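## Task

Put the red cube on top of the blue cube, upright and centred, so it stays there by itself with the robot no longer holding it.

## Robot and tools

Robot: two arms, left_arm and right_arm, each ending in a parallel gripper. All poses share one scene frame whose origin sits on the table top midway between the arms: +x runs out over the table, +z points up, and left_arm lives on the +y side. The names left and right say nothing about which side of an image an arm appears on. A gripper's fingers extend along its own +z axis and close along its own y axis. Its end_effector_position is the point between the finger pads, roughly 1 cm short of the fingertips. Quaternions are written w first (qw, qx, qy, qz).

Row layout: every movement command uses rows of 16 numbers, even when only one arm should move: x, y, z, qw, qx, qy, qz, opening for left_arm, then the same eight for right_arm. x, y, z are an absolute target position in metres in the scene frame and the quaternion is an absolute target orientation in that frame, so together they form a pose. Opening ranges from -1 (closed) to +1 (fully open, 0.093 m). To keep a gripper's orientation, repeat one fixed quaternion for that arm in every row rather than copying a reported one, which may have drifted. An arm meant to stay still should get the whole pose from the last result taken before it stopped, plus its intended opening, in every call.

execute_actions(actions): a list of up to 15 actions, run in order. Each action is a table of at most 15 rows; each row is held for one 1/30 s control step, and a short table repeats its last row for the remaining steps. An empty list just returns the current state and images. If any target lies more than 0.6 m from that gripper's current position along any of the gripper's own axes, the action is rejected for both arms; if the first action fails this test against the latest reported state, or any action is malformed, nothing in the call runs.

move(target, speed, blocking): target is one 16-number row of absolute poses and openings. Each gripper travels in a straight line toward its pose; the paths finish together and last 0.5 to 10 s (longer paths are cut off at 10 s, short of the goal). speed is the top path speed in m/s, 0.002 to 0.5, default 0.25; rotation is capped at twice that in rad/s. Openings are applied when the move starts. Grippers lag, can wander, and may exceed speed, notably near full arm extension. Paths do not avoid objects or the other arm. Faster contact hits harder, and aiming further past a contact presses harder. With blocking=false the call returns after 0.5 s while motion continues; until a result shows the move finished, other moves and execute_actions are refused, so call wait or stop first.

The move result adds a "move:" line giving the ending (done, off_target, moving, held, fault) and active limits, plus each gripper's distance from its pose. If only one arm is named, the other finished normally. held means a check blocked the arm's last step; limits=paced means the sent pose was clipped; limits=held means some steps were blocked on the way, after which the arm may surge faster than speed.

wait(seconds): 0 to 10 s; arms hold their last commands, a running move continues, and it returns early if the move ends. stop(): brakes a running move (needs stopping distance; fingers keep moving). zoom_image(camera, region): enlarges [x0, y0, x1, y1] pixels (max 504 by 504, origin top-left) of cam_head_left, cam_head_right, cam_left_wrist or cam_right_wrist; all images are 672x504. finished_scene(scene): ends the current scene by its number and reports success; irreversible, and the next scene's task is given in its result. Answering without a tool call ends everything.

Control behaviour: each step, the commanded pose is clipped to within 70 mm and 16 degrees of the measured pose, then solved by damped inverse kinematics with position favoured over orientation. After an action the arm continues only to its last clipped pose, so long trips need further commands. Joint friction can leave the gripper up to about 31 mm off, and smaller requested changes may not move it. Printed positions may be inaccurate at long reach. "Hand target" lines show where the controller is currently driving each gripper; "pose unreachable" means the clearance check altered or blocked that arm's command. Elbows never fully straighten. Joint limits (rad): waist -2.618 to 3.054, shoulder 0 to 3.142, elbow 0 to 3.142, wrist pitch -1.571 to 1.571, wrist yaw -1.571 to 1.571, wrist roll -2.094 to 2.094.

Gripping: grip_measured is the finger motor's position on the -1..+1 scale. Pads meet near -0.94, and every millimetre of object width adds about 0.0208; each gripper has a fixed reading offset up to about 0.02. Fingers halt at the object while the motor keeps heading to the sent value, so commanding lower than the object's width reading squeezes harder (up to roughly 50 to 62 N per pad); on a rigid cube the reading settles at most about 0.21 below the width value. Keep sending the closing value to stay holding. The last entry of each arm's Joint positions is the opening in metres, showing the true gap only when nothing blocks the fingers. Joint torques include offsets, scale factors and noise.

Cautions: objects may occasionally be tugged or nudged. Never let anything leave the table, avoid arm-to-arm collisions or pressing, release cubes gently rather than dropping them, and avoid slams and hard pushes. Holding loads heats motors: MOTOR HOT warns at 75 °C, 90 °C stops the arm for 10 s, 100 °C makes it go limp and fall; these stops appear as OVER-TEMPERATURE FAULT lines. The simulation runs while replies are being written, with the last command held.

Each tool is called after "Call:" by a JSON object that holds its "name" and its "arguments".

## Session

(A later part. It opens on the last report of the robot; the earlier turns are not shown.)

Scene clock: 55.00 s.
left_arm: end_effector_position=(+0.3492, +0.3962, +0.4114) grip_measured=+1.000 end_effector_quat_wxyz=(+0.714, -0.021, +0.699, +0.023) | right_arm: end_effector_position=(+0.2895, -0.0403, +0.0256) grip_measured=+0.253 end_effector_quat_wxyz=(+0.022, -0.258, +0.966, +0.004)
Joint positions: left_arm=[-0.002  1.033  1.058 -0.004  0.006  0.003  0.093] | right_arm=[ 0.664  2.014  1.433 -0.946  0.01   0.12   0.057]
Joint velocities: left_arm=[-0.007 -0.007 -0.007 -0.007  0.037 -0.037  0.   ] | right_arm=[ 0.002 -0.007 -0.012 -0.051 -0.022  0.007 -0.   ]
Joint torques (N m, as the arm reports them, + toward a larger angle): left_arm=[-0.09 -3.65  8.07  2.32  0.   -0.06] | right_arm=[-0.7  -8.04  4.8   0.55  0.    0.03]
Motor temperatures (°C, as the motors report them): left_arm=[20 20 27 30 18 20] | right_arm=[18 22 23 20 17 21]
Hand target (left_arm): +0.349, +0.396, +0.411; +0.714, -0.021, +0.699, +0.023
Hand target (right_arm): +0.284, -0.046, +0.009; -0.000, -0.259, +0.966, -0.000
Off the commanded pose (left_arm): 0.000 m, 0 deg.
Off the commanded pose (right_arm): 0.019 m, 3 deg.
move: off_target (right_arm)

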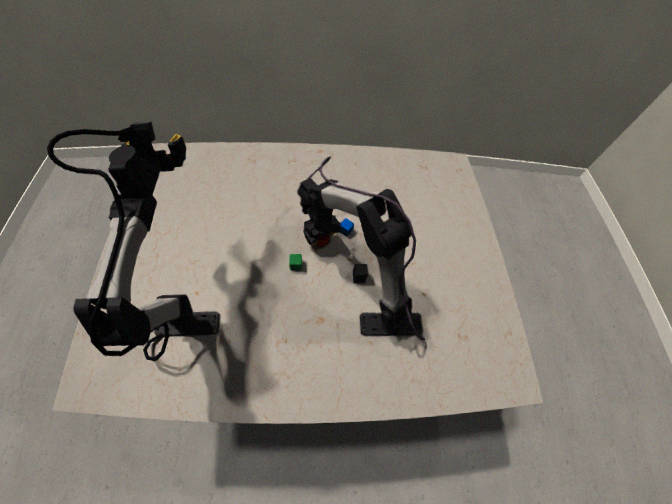

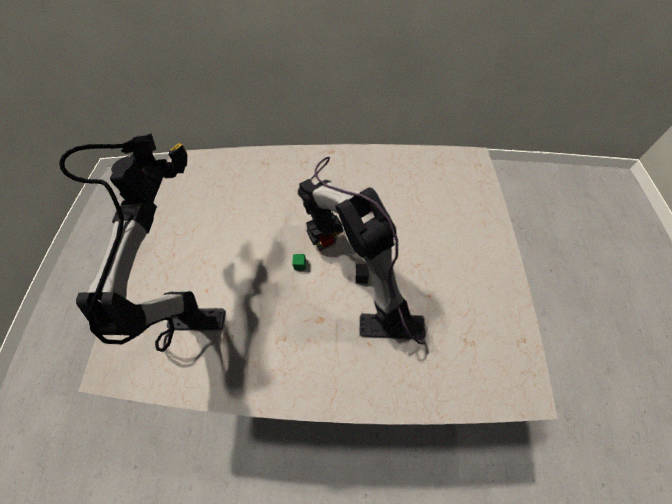

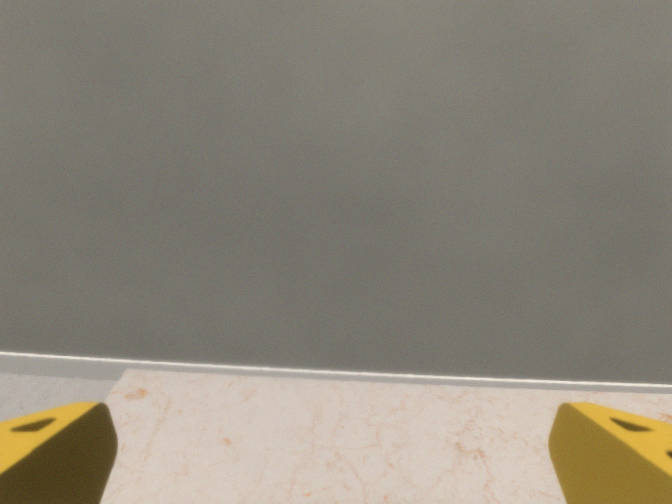

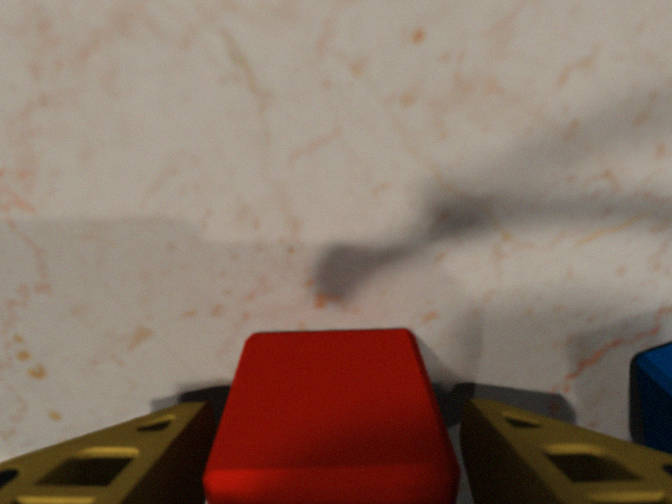

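Call:
{"name": "move", "arguments": {"target": [0.3492,0.3962,0.4113,0.714,-0.021,0.699,0.023,1, 0.284,-0.046,0.012,0,-0.259,0.966,0,-0.4]}}

Call:
{"name": "move", "arguments": {"target": [0.3492,0.3962,0.4113,0.714,-0.021,0.699,0.023,1, 0.289,-0.04,0.11,0,-0.259,0.966,0,-0.4], "speed": 0.1}}

Call:
{"name": "zoom_image", "arguments": {"camera": "cam_head_left", "region": [240,160,420,295]}}

Scene clock: 63.23 s.
left_arm: end_effector_position=(+0.3492, +0.3962, +0.4114) grip_measured=+1.000 end_effector_quat_wxyz=(+0.714, -0.021, +0.699, +0.023) | right_arm: end_effector_position=(+0.2901, -0.0399, +0.0256) grip_measured=-0.290 end_effector_quat_wxyz=(+0.024, -0.258, +0.966, +0.004)
Joint positions: left_arm=[-0.002  1.033  1.058 -0.004  0.006  0.003  0.093] | right_arm=[ 0.664  2.014  1.433 -0.943  0.01   0.12   0.031]
Joint velocities: left_arm=[-0.012 -0.007  0.017  0.081  0.022 -0.007  0.   ] | right_arm=[ 0.007  0.002 -0.002  0.022  0.037 -0.051  0.   ]
Joint torques (N m, as the arm reports them, + toward a larger angle): left_arm=[-0.1  -3.69  8.03  2.31  0.   -0.06] | right_arm=[-0.69 -8.44  5.65  0.44  0.01 -0.01]
Motor temperatures (°C, as the motors report them): left_arm=[20 21 27 31 18 20] | right_arm=[18 22 23 20 17 21]
Hand target (left_arm): +0.349, +0.396, +0.411; +0.714, -0.021, +0.699, +0.023
Hand target (right_arm): +0.284, -0.046, +0.012; +0.000, -0.259, +0.966, +0.000
Off the commanded pose (left_arm): 0.000 m, 0 deg.
Off the commanded pose (right_arm): 0.016 m, 3 deg.
move: off_target (right_arm)

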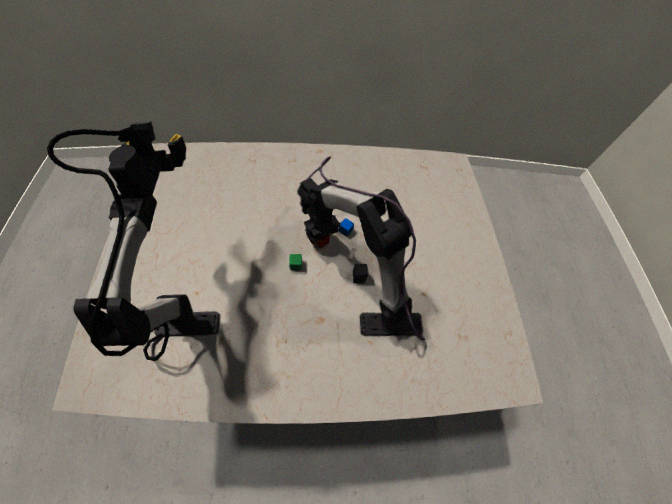

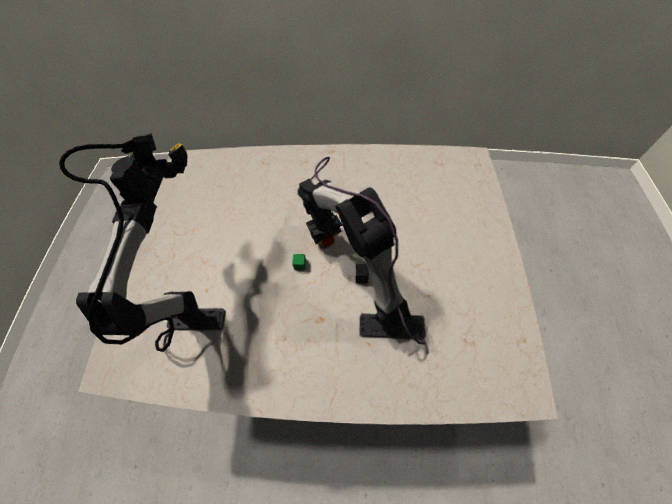

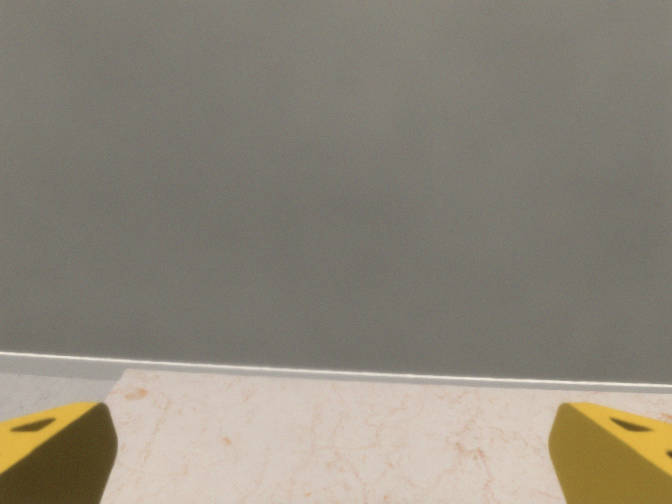

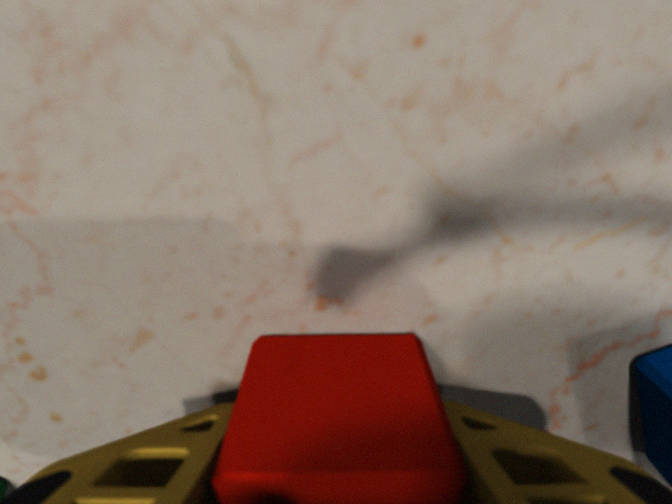

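Scene clock: 64.67 s.
left_arm: end_effector_position=(+0.3492, +0.3962, +0.4114) grip_measured=+1.000 end_effector_quat_wxyz=(+0.714, -0.021, +0.699, +0.023) | right_arm: end_effector_position=(+0.2890, -0.0407, +0.1048) grip_measured=-0.290 end_effector_quat_wxyz=(-0.000, -0.258, +0.966, -0.005)
Joint positions: left_arm=[-0.002  1.033  1.058 -0.004  0.006  0.003  0.093] | right_arm=[ 0.664  2.     1.735 -1.31   0.01   0.12   0.031]
Joint velocities: left_arm=[ 0.007 -0.012 -0.002  0.022 -0.022  0.022  0.   ] | right_arm=[-0.017  0.002 -0.007  0.007 -0.022  0.022  0.002]
Joint torques (N m, as the arm reports them, + toward a larger angle): left_arm=[-0.14 -3.69  7.97  2.32 -0.01 -0.07] | right_arm=[ -0.36 -11.14   8.24   0.23   0.     0.  ]
Motor temperatures (°C, as the motors report them): left_arm=[20 21 28 31 18 20] | right_arm=[18 23 23 20 17 21]
Hand target (left_arm): +0.349, +0.396, +0.411; +0.714, -0.021, +0.699, +0.023
Hand target (right_arm): +0.289, -0.040, +0.110; +0.000, -0.259, +0.966, -0.000
Off the commanded pose (left_arm): 0.000 m, 0 deg.
Off the commanded pose (right_arm): 0.005 m, 1 deg.
move: done

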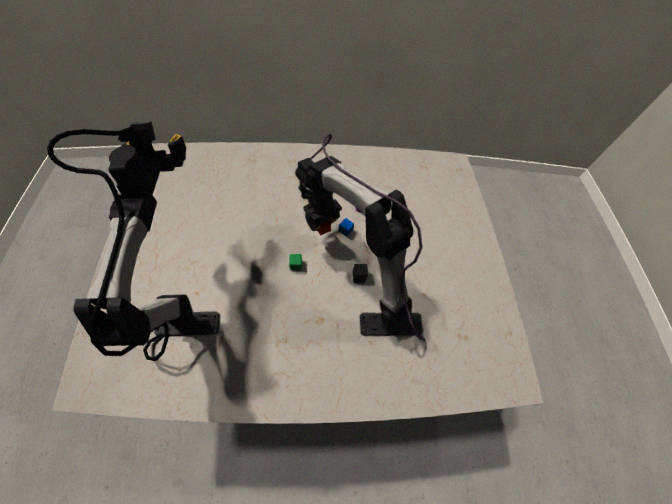

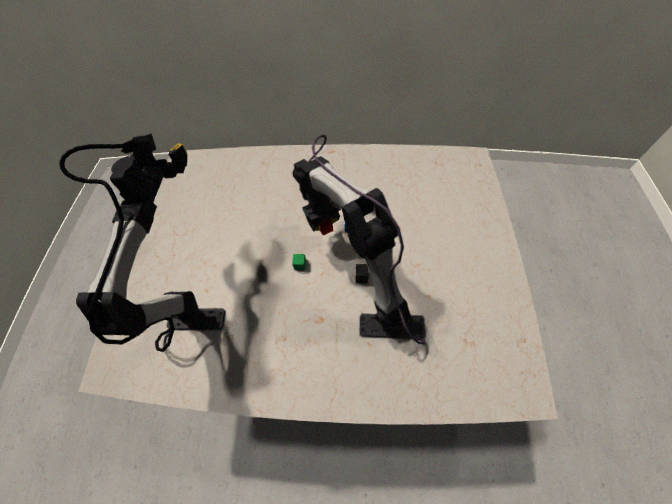

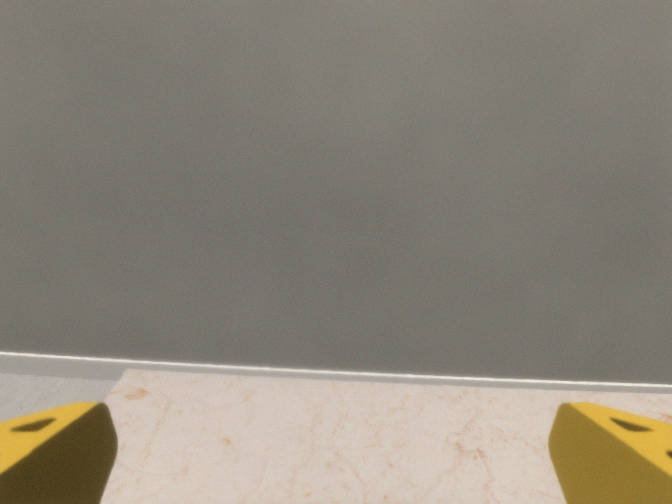

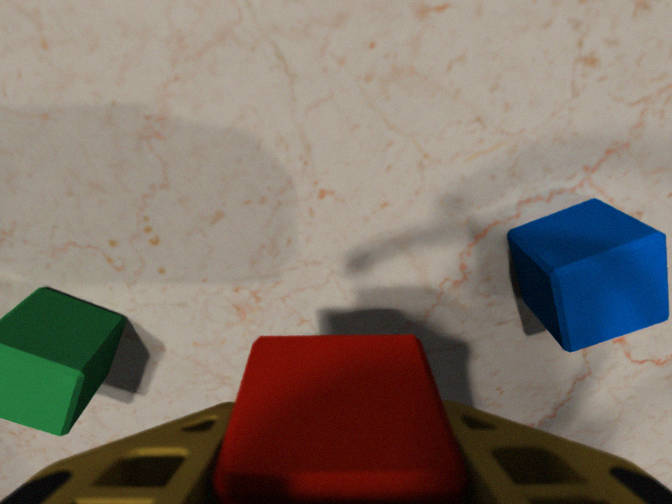

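Region (240, 160, 420, 295) of cam_head_left's 672x504 image, scaled by 2.800, with more detail than that image has; it fills the top 378 rows of this view, and the rest is white.

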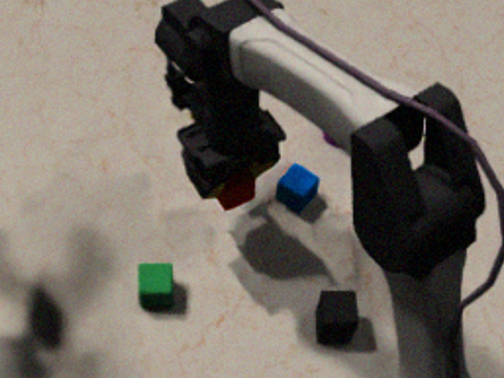

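Call:
{"name": "move", "arguments": {"target": [0.3492,0.3962,0.4113,0.714,-0.021,0.699,0.023,1, 0.337,-0.123,0.11,0,-0.438,0.899,0,-0.4], "speed": 0.12}}

Call:
{"name": "zoom_image", "arguments": {"camera": "cam_head_left", "region": [240,160,420,295]}}

Scene clock: 74.10 s.
left_arm: end_effector_position=(+0.3492, +0.3962, +0.4114) grip_measured=+1.000 end_effector_quat_wxyz=(+0.714, -0.021, +0.699, +0.023) | right_arm: end_effector_position=(+0.3324, -0.1218, +0.1077) grip_measured=-0.290 end_effector_quat_wxyz=(-0.007, -0.435, +0.900, +0.002)
Joint positions: left_arm=[-0.002  1.033  1.058 -0.004  0.006  0.003  0.093] | right_arm=[ 0.416  2.     1.747 -1.331 -0.003 -0.507  0.031]
Joint velocities: left_arm=[ 0.002 -0.012  0.002 -0.022 -0.022 -0.066  0.   ] | right_arm=[ 0.002 -0.012 -0.007 -0.066  0.022  0.007  0.001]
Joint torques (N m, as the arm reports them, + toward a larger angle): left_arm=[-0.04 -3.62  8.02  2.32 -0.02 -0.07] | right_arm=[ -0.59 -10.34   8.35   0.34   0.16  -0.09]
Motor temperatures (°C, as the motors report them): left_arm=[20 21 28 32 18 20] | right_arm=[18 24 24 20 17 21]
Hand target (left_arm): +0.349, +0.396, +0.411; +0.714, -0.021, +0.699, +0.023
Hand target (right_arm): +0.338, -0.123, +0.110; +0.001, -0.438, +0.899, -0.002
Off the commanded pose (left_arm): 0.000 m, 0 deg.
Off the commanded pose (right_arm): 0.005 m, 1 deg.
move: done

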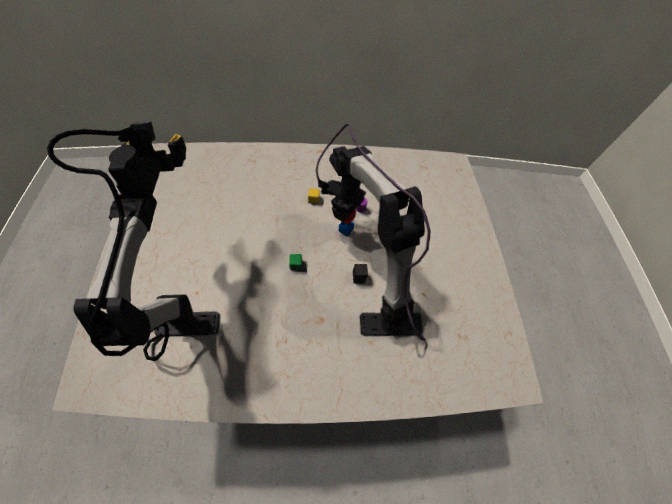

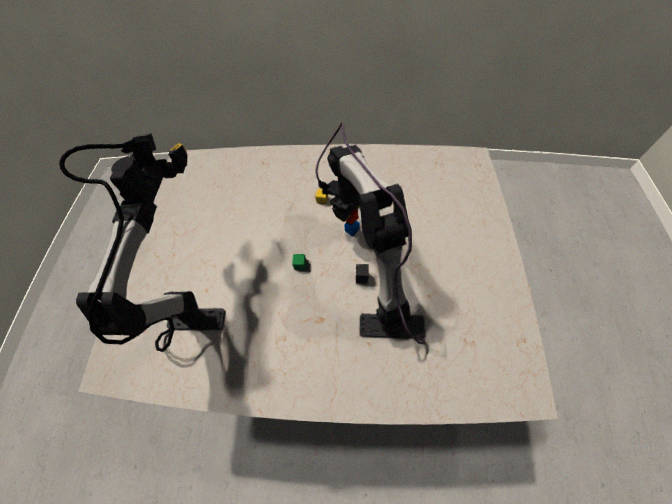

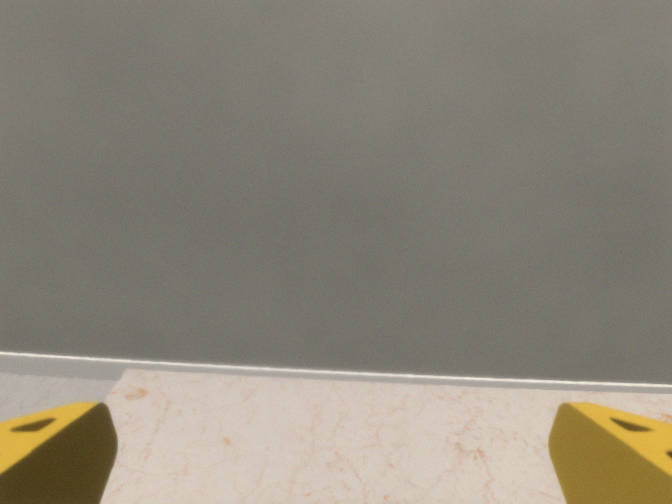

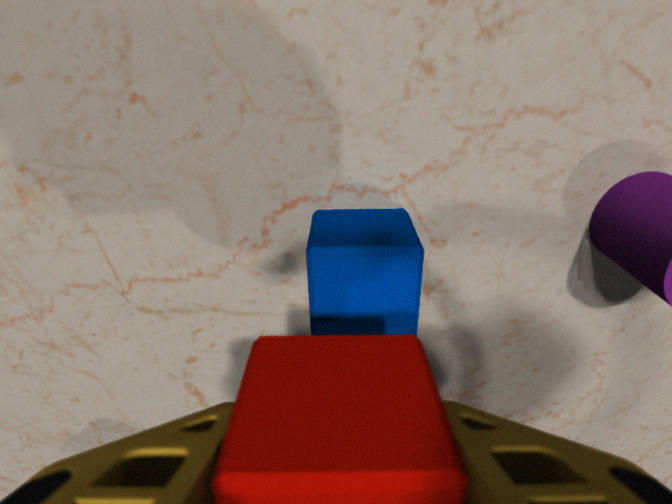

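Region (240, 160, 420, 295) of cam_head_left's 672x504 image, scaled by 2.800, with more detail than that image has; it fills the top 378 rows of this view, and the rest is white.

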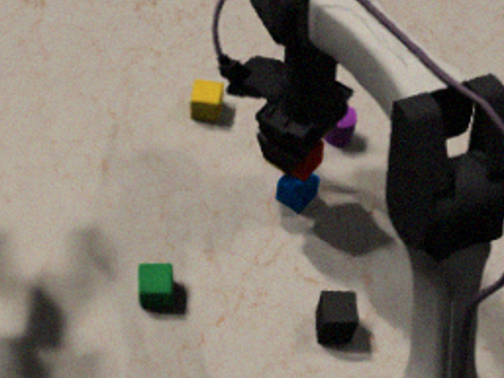

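Call:
{"name": "move", "arguments": {"target": [0.3492,0.3962,0.4113,0.714,-0.021,0.699,0.023,1, 0.346,-0.123,0.075,0,-0.438,0.899,0,-0.4], "speed": 0.06}}

Scene clock: 81.03 s.
left_arm: end_effector_position=(+0.3492, +0.3962, +0.4114) grip_measured=+1.000 end_effector_quat_wxyz=(+0.714, -0.021, +0.699, +0.023) | right_arm: end_effector_position=(+0.3484, -0.1179, +0.0900) grip_measured=-0.290 end_effector_quat_wxyz=(+0.018, -0.438, +0.899, +0.000)
Joint positions: left_arm=[-0.002  1.033  1.058 -0.004  0.006  0.003  0.093] | right_arm=[ 0.409  2.02   1.704 -1.218 -0.003 -0.519  0.031]
Joint velocities: left_arm=[ 0.012 -0.007 -0.007 -0.007 -0.037 -0.051  0.   ] | right_arm=[ 0.012 -0.002 -0.007  0.081 -0.022  0.022 -0.001]
Joint torques (N m, as the arm reports them, + toward a larger angle): left_arm=[-0.1  -3.63  8.02  2.31 -0.02 -0.05] | right_arm=[-0.77 -8.94  5.43  0.54  0.08 -0.02]
Motor temperatures (°C, as the motors report them): left_arm=[20 21 28 32 18 20] | right_arm=[18 25 24 20 17 21]
Hand target (left_arm): +0.349, +0.396, +0.411; +0.714, -0.021, +0.699, +0.023
Hand target (right_arm): +0.346, -0.123, +0.076; +0.000, -0.438, +0.899, +0.000
Off the commanded pose (left_arm): 0.000 m, 0 deg.
Off the commanded pose (right_arm): 0.016 m, 2 deg.
move: off_target (right_arm)

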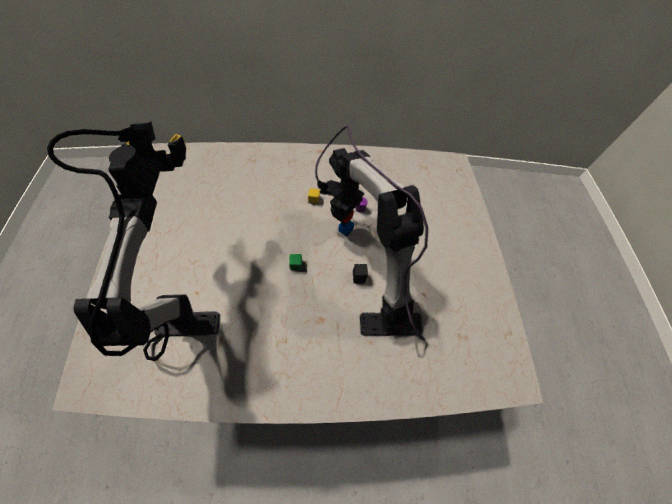

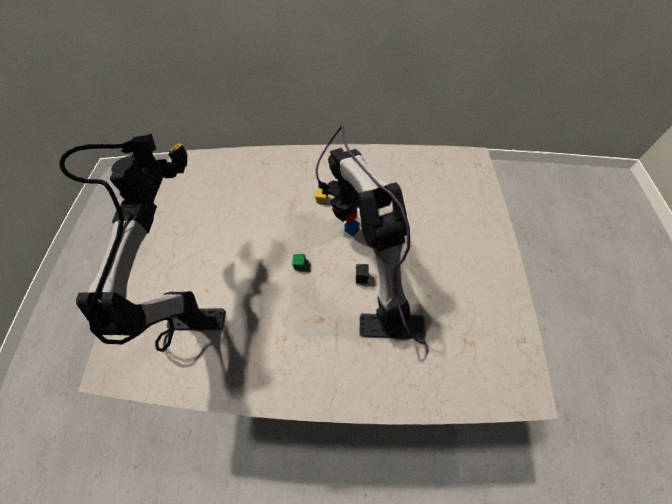

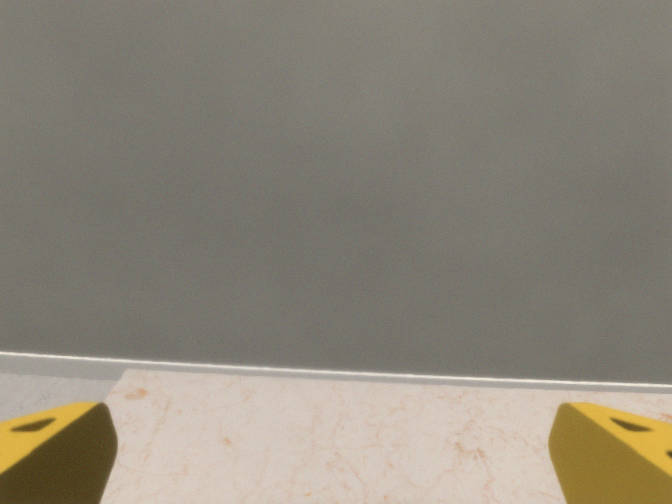

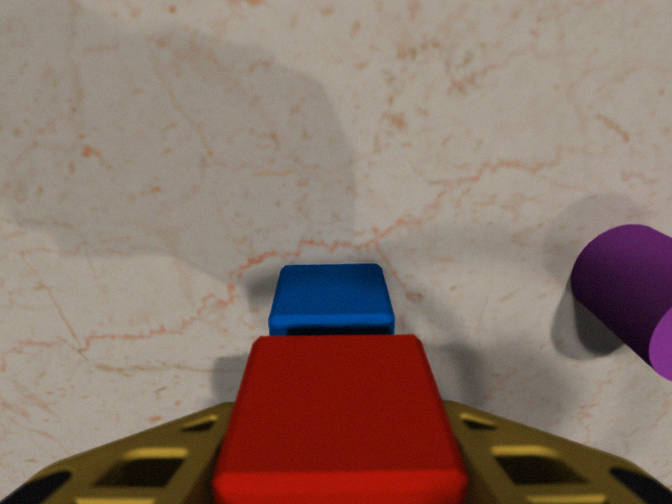

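Call:
{"name": "move", "arguments": {"target": [0.3492,0.3962,0.4113,0.714,-0.021,0.699,0.023,1, 0.339,-0.128,0.06,0,-0.438,0.899,0,-0.4], "speed": 0.04}}

Scene clock: 88.73 s.
left_arm: end_effector_position=(+0.3492, +0.3962, +0.4114) grip_measured=+1.000 end_effector_quat_wxyz=(+0.714, -0.021, +0.699, +0.023) | right_arm: end_effector_position=(+0.3416, -0.1231, +0.0665) grip_measured=-0.290 end_effector_quat_wxyz=(+0.007, -0.437, +0.899, +0.001)
Joint positions: left_arm=[-0.002  1.033  1.058 -0.004  0.006  0.003  0.093] | right_arm=[ 0.404  2.02   1.611 -1.147 -0.003 -0.524  0.031]
Joint velocities: left_arm=[ 0.002 -0.012 -0.022 -0.037 -0.007  0.022  0.   ] | right_arm=[ 0.007 -0.012 -0.027  0.007 -0.066  0.007 -0.001]
Joint torques (N m, as the arm reports them, + toward a larger angle): left_arm=[-0.15 -3.68  8.03  2.33 -0.02 -0.08] | right_arm=[ -0.75 -10.69   4.97   0.49   0.06  -0.03]
Motor temperatures (°C, as the motors report them): left_arm=[20 21 29 33 18 20] | right_arm=[18 25 24 20 17 21]
Hand target (left_arm): +0.349, +0.396, +0.411; +0.714, -0.021, +0.699, +0.023
Hand target (right_arm): +0.339, -0.128, +0.060; -0.000, -0.438, +0.899, -0.000
Off the commanded pose (left_arm): 0.000 m, 0 deg.
Off the commanded pose (right_arm): 0.009 m, 1 deg.
move: done

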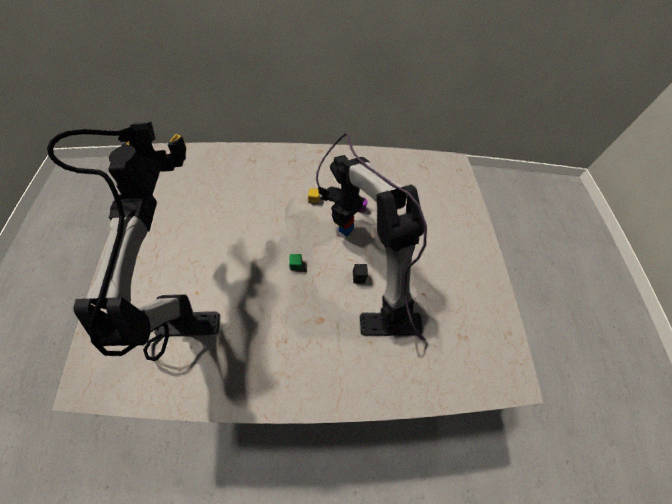

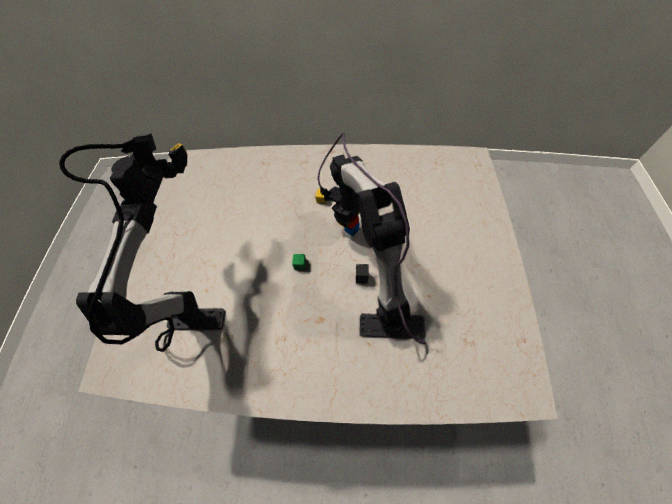

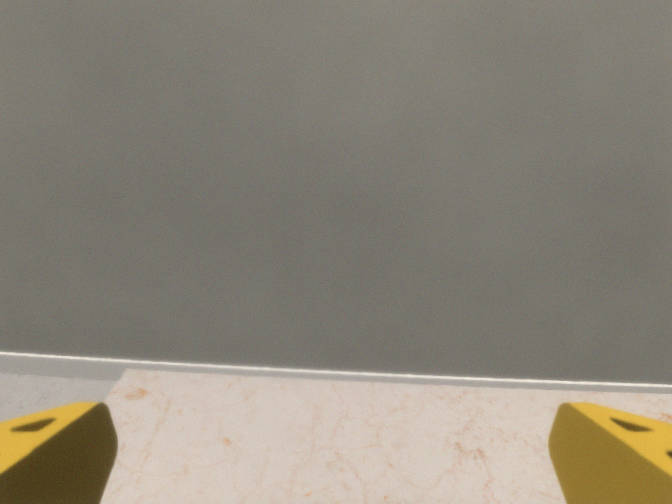

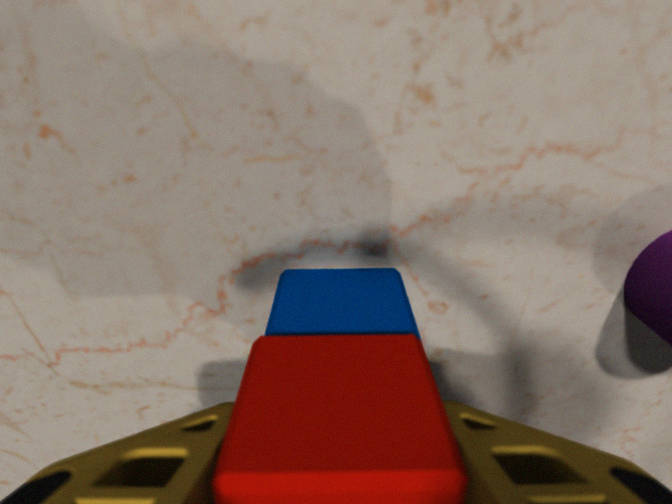

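Well aligned. Release and lift.

Call:
{"name": "move", "arguments": {"target": [0.3492,0.3962,0.4113,0.714,-0.021,0.699,0.023,1, 0.3416,-0.1231,0.0665,0,-0.438,0.899,0,0.4]}}

Call:
{"name": "move", "arguments": {"target": [0.3492,0.3962,0.4113,0.714,-0.021,0.699,0.023,1, 0.3416,-0.1231,0.15,0,-0.438,0.899,0,0.4], "speed": 0.1}}

Call:
{"name": "zoom_image", "arguments": {"camera": "cam_head_left", "region": [240,160,420,295]}}

Scene clock: 94.27 s.
left_arm: end_effector_position=(+0.3492, +0.3962, +0.4114) grip_measured=+1.000 end_effector_quat_wxyz=(+0.714, -0.021, +0.699, +0.023) | right_arm: end_effector_position=(+0.3400, -0.1237, +0.0665) grip_measured=+0.397 end_effector_quat_wxyz=(+0.004, -0.438, +0.899, +0.001)
Joint positions: left_arm=[-0.002  1.033  1.058 -0.004  0.006  0.003  0.093] | right_arm=[ 0.404  2.02   1.611 -1.154 -0.003 -0.524  0.064]
Joint velocities: left_arm=[-0.032 -0.017 -0.007 -0.037  0.022  0.022  0.   ] | right_arm=[-0.017  0.007 -0.017 -0.066  0.022  0.037  0.   ]
Joint torques (N m, as the arm reports them, + toward a larger angle): left_arm=[-0.11 -3.66  8.05  2.32 -0.01 -0.07] | right_arm=[-0.03 -9.85  8.62  0.29  0.08  0.06]
Motor temperatures (°C, as the motors report them): left_arm=[20 21 29 33 18 20] | right_arm=[18 26 24 20 17 21]
Hand target (left_arm): +0.349, +0.396, +0.411; +0.714, -0.021, +0.699, +0.023
Hand target (right_arm): +0.342, -0.123, +0.066; +0.000, -0.438, +0.899, -0.000
Off the commanded pose (left_arm): 0.000 m, 0 deg.
Off the commanded pose (right_arm): 0.002 m, 0 deg.
move: done

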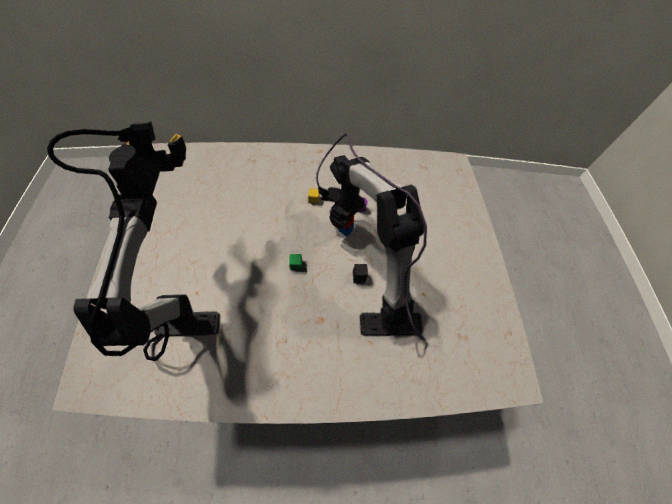

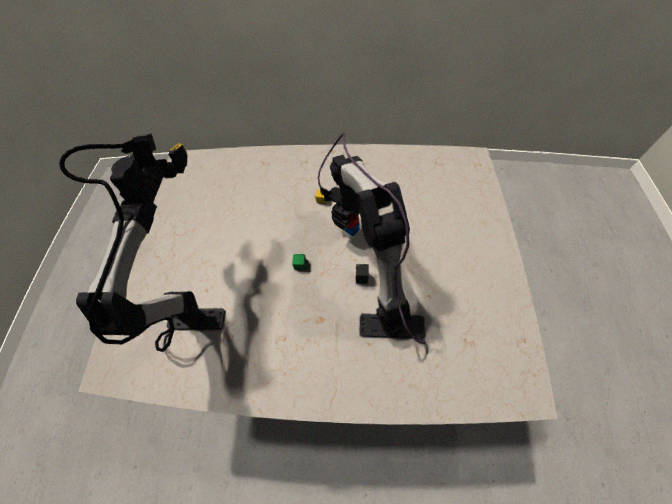

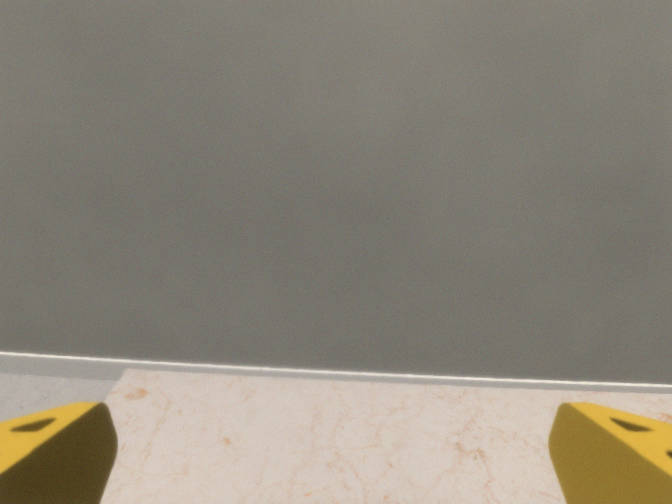

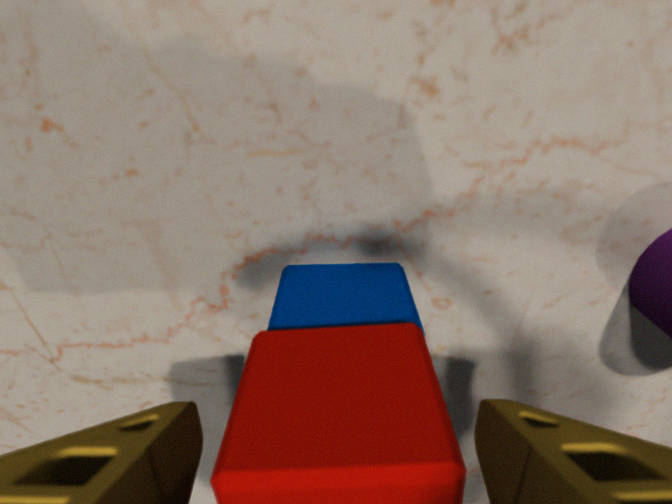

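Scene clock: 95.70 s.
left_arm: end_effector_position=(+0.3492, +0.3962, +0.4114) grip_measured=+1.000 end_effector_quat_wxyz=(+0.714, -0.021, +0.699, +0.023) | right_arm: end_effector_position=(+0.3415, -0.1231, +0.1518) grip_measured=+0.397 end_effector_quat_wxyz=(+0.007, -0.438, +0.899, +0.001)
Joint positions: left_arm=[-0.002  1.033  1.058 -0.004  0.006  0.003  0.093] | right_arm=[ 0.404  2.02   1.95  -1.487 -0.003 -0.524  0.064]
Joint velocities: left_arm=[-0.002  0.002  0.012 -0.007 -0.051  0.022  0.   ] | right_arm=[-0.012 -0.012 -0.002 -0.022 -0.037  0.022  0.001]
Joint torques (N m, as the arm reports them, + toward a larger angle): left_arm=[-0.1  -3.63  7.97  2.31 -0.01 -0.06] | right_arm=[-0.16 -9.63  8.24  0.3   0.08  0.06]
Motor temperatures (°C, as the motors report them): left_arm=[20 21 29 33 18 20] | right_arm=[18 26 24 20 17 21]
Hand target (left_arm): +0.349, +0.396, +0.411; +0.714, -0.021, +0.699, +0.023
Hand target (right_arm): +0.342, -0.123, +0.150; +0.000, -0.438, +0.899, -0.000
Off the commanded pose (left_arm): 0.000 m, 0 deg.
Off the commanded pose (right_arm): 0.002 m, 1 deg.
move: done

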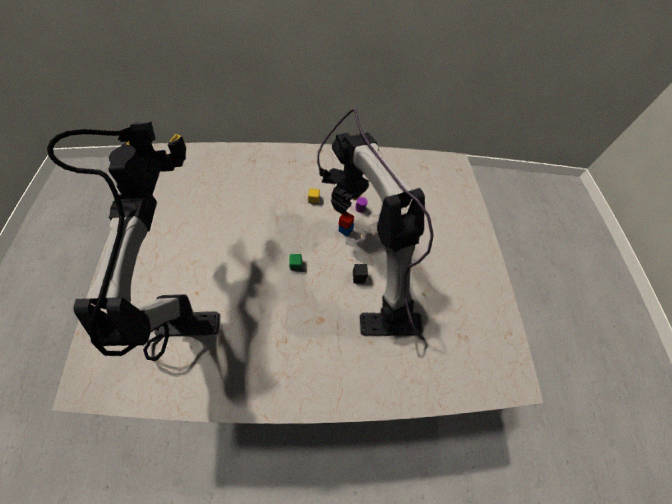

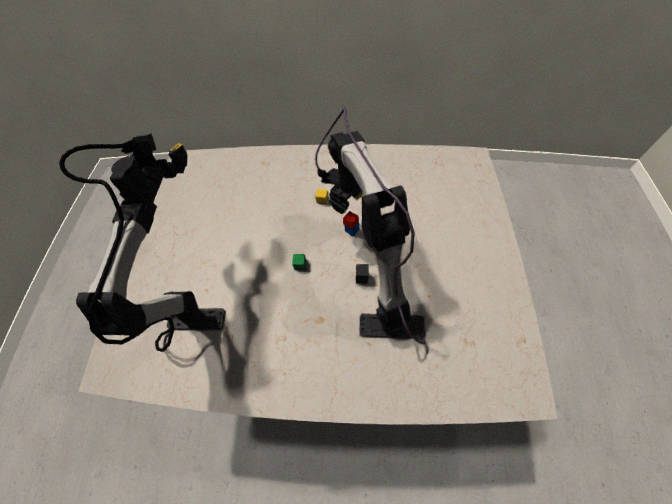

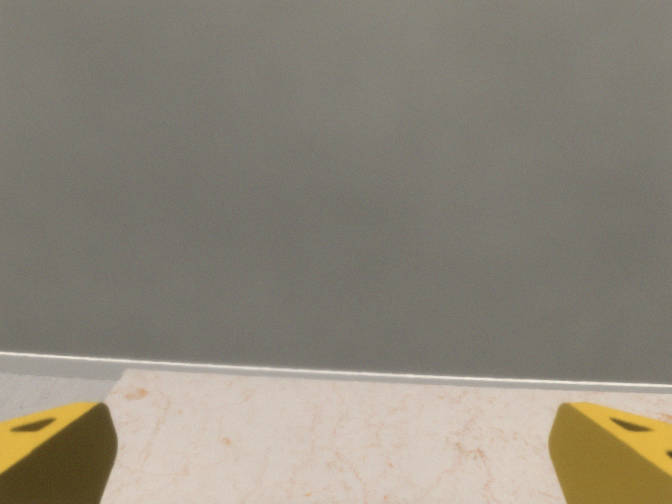

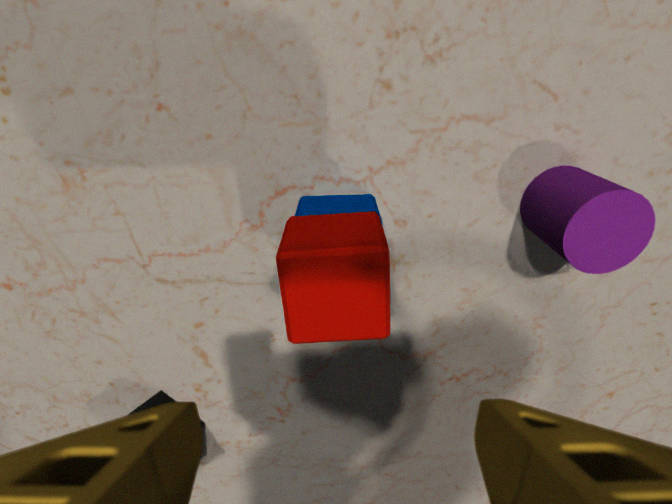

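Region (240, 160, 420, 295) of cam_head_left's 672x504 image, scaled by 2.800, with more detail than that image has; it fills the top 378 rows of this view, and the rest is white.

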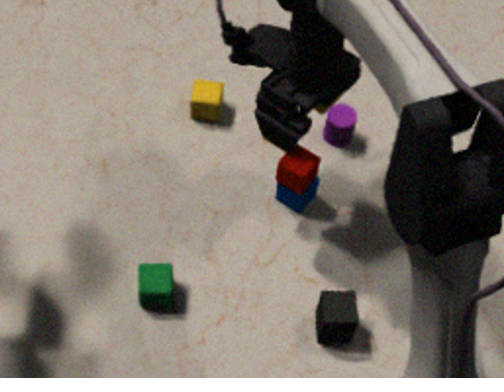

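Call:
{"name": "finished_scene", "arguments": {"scene": 1}}

The scene is finished: the task was done.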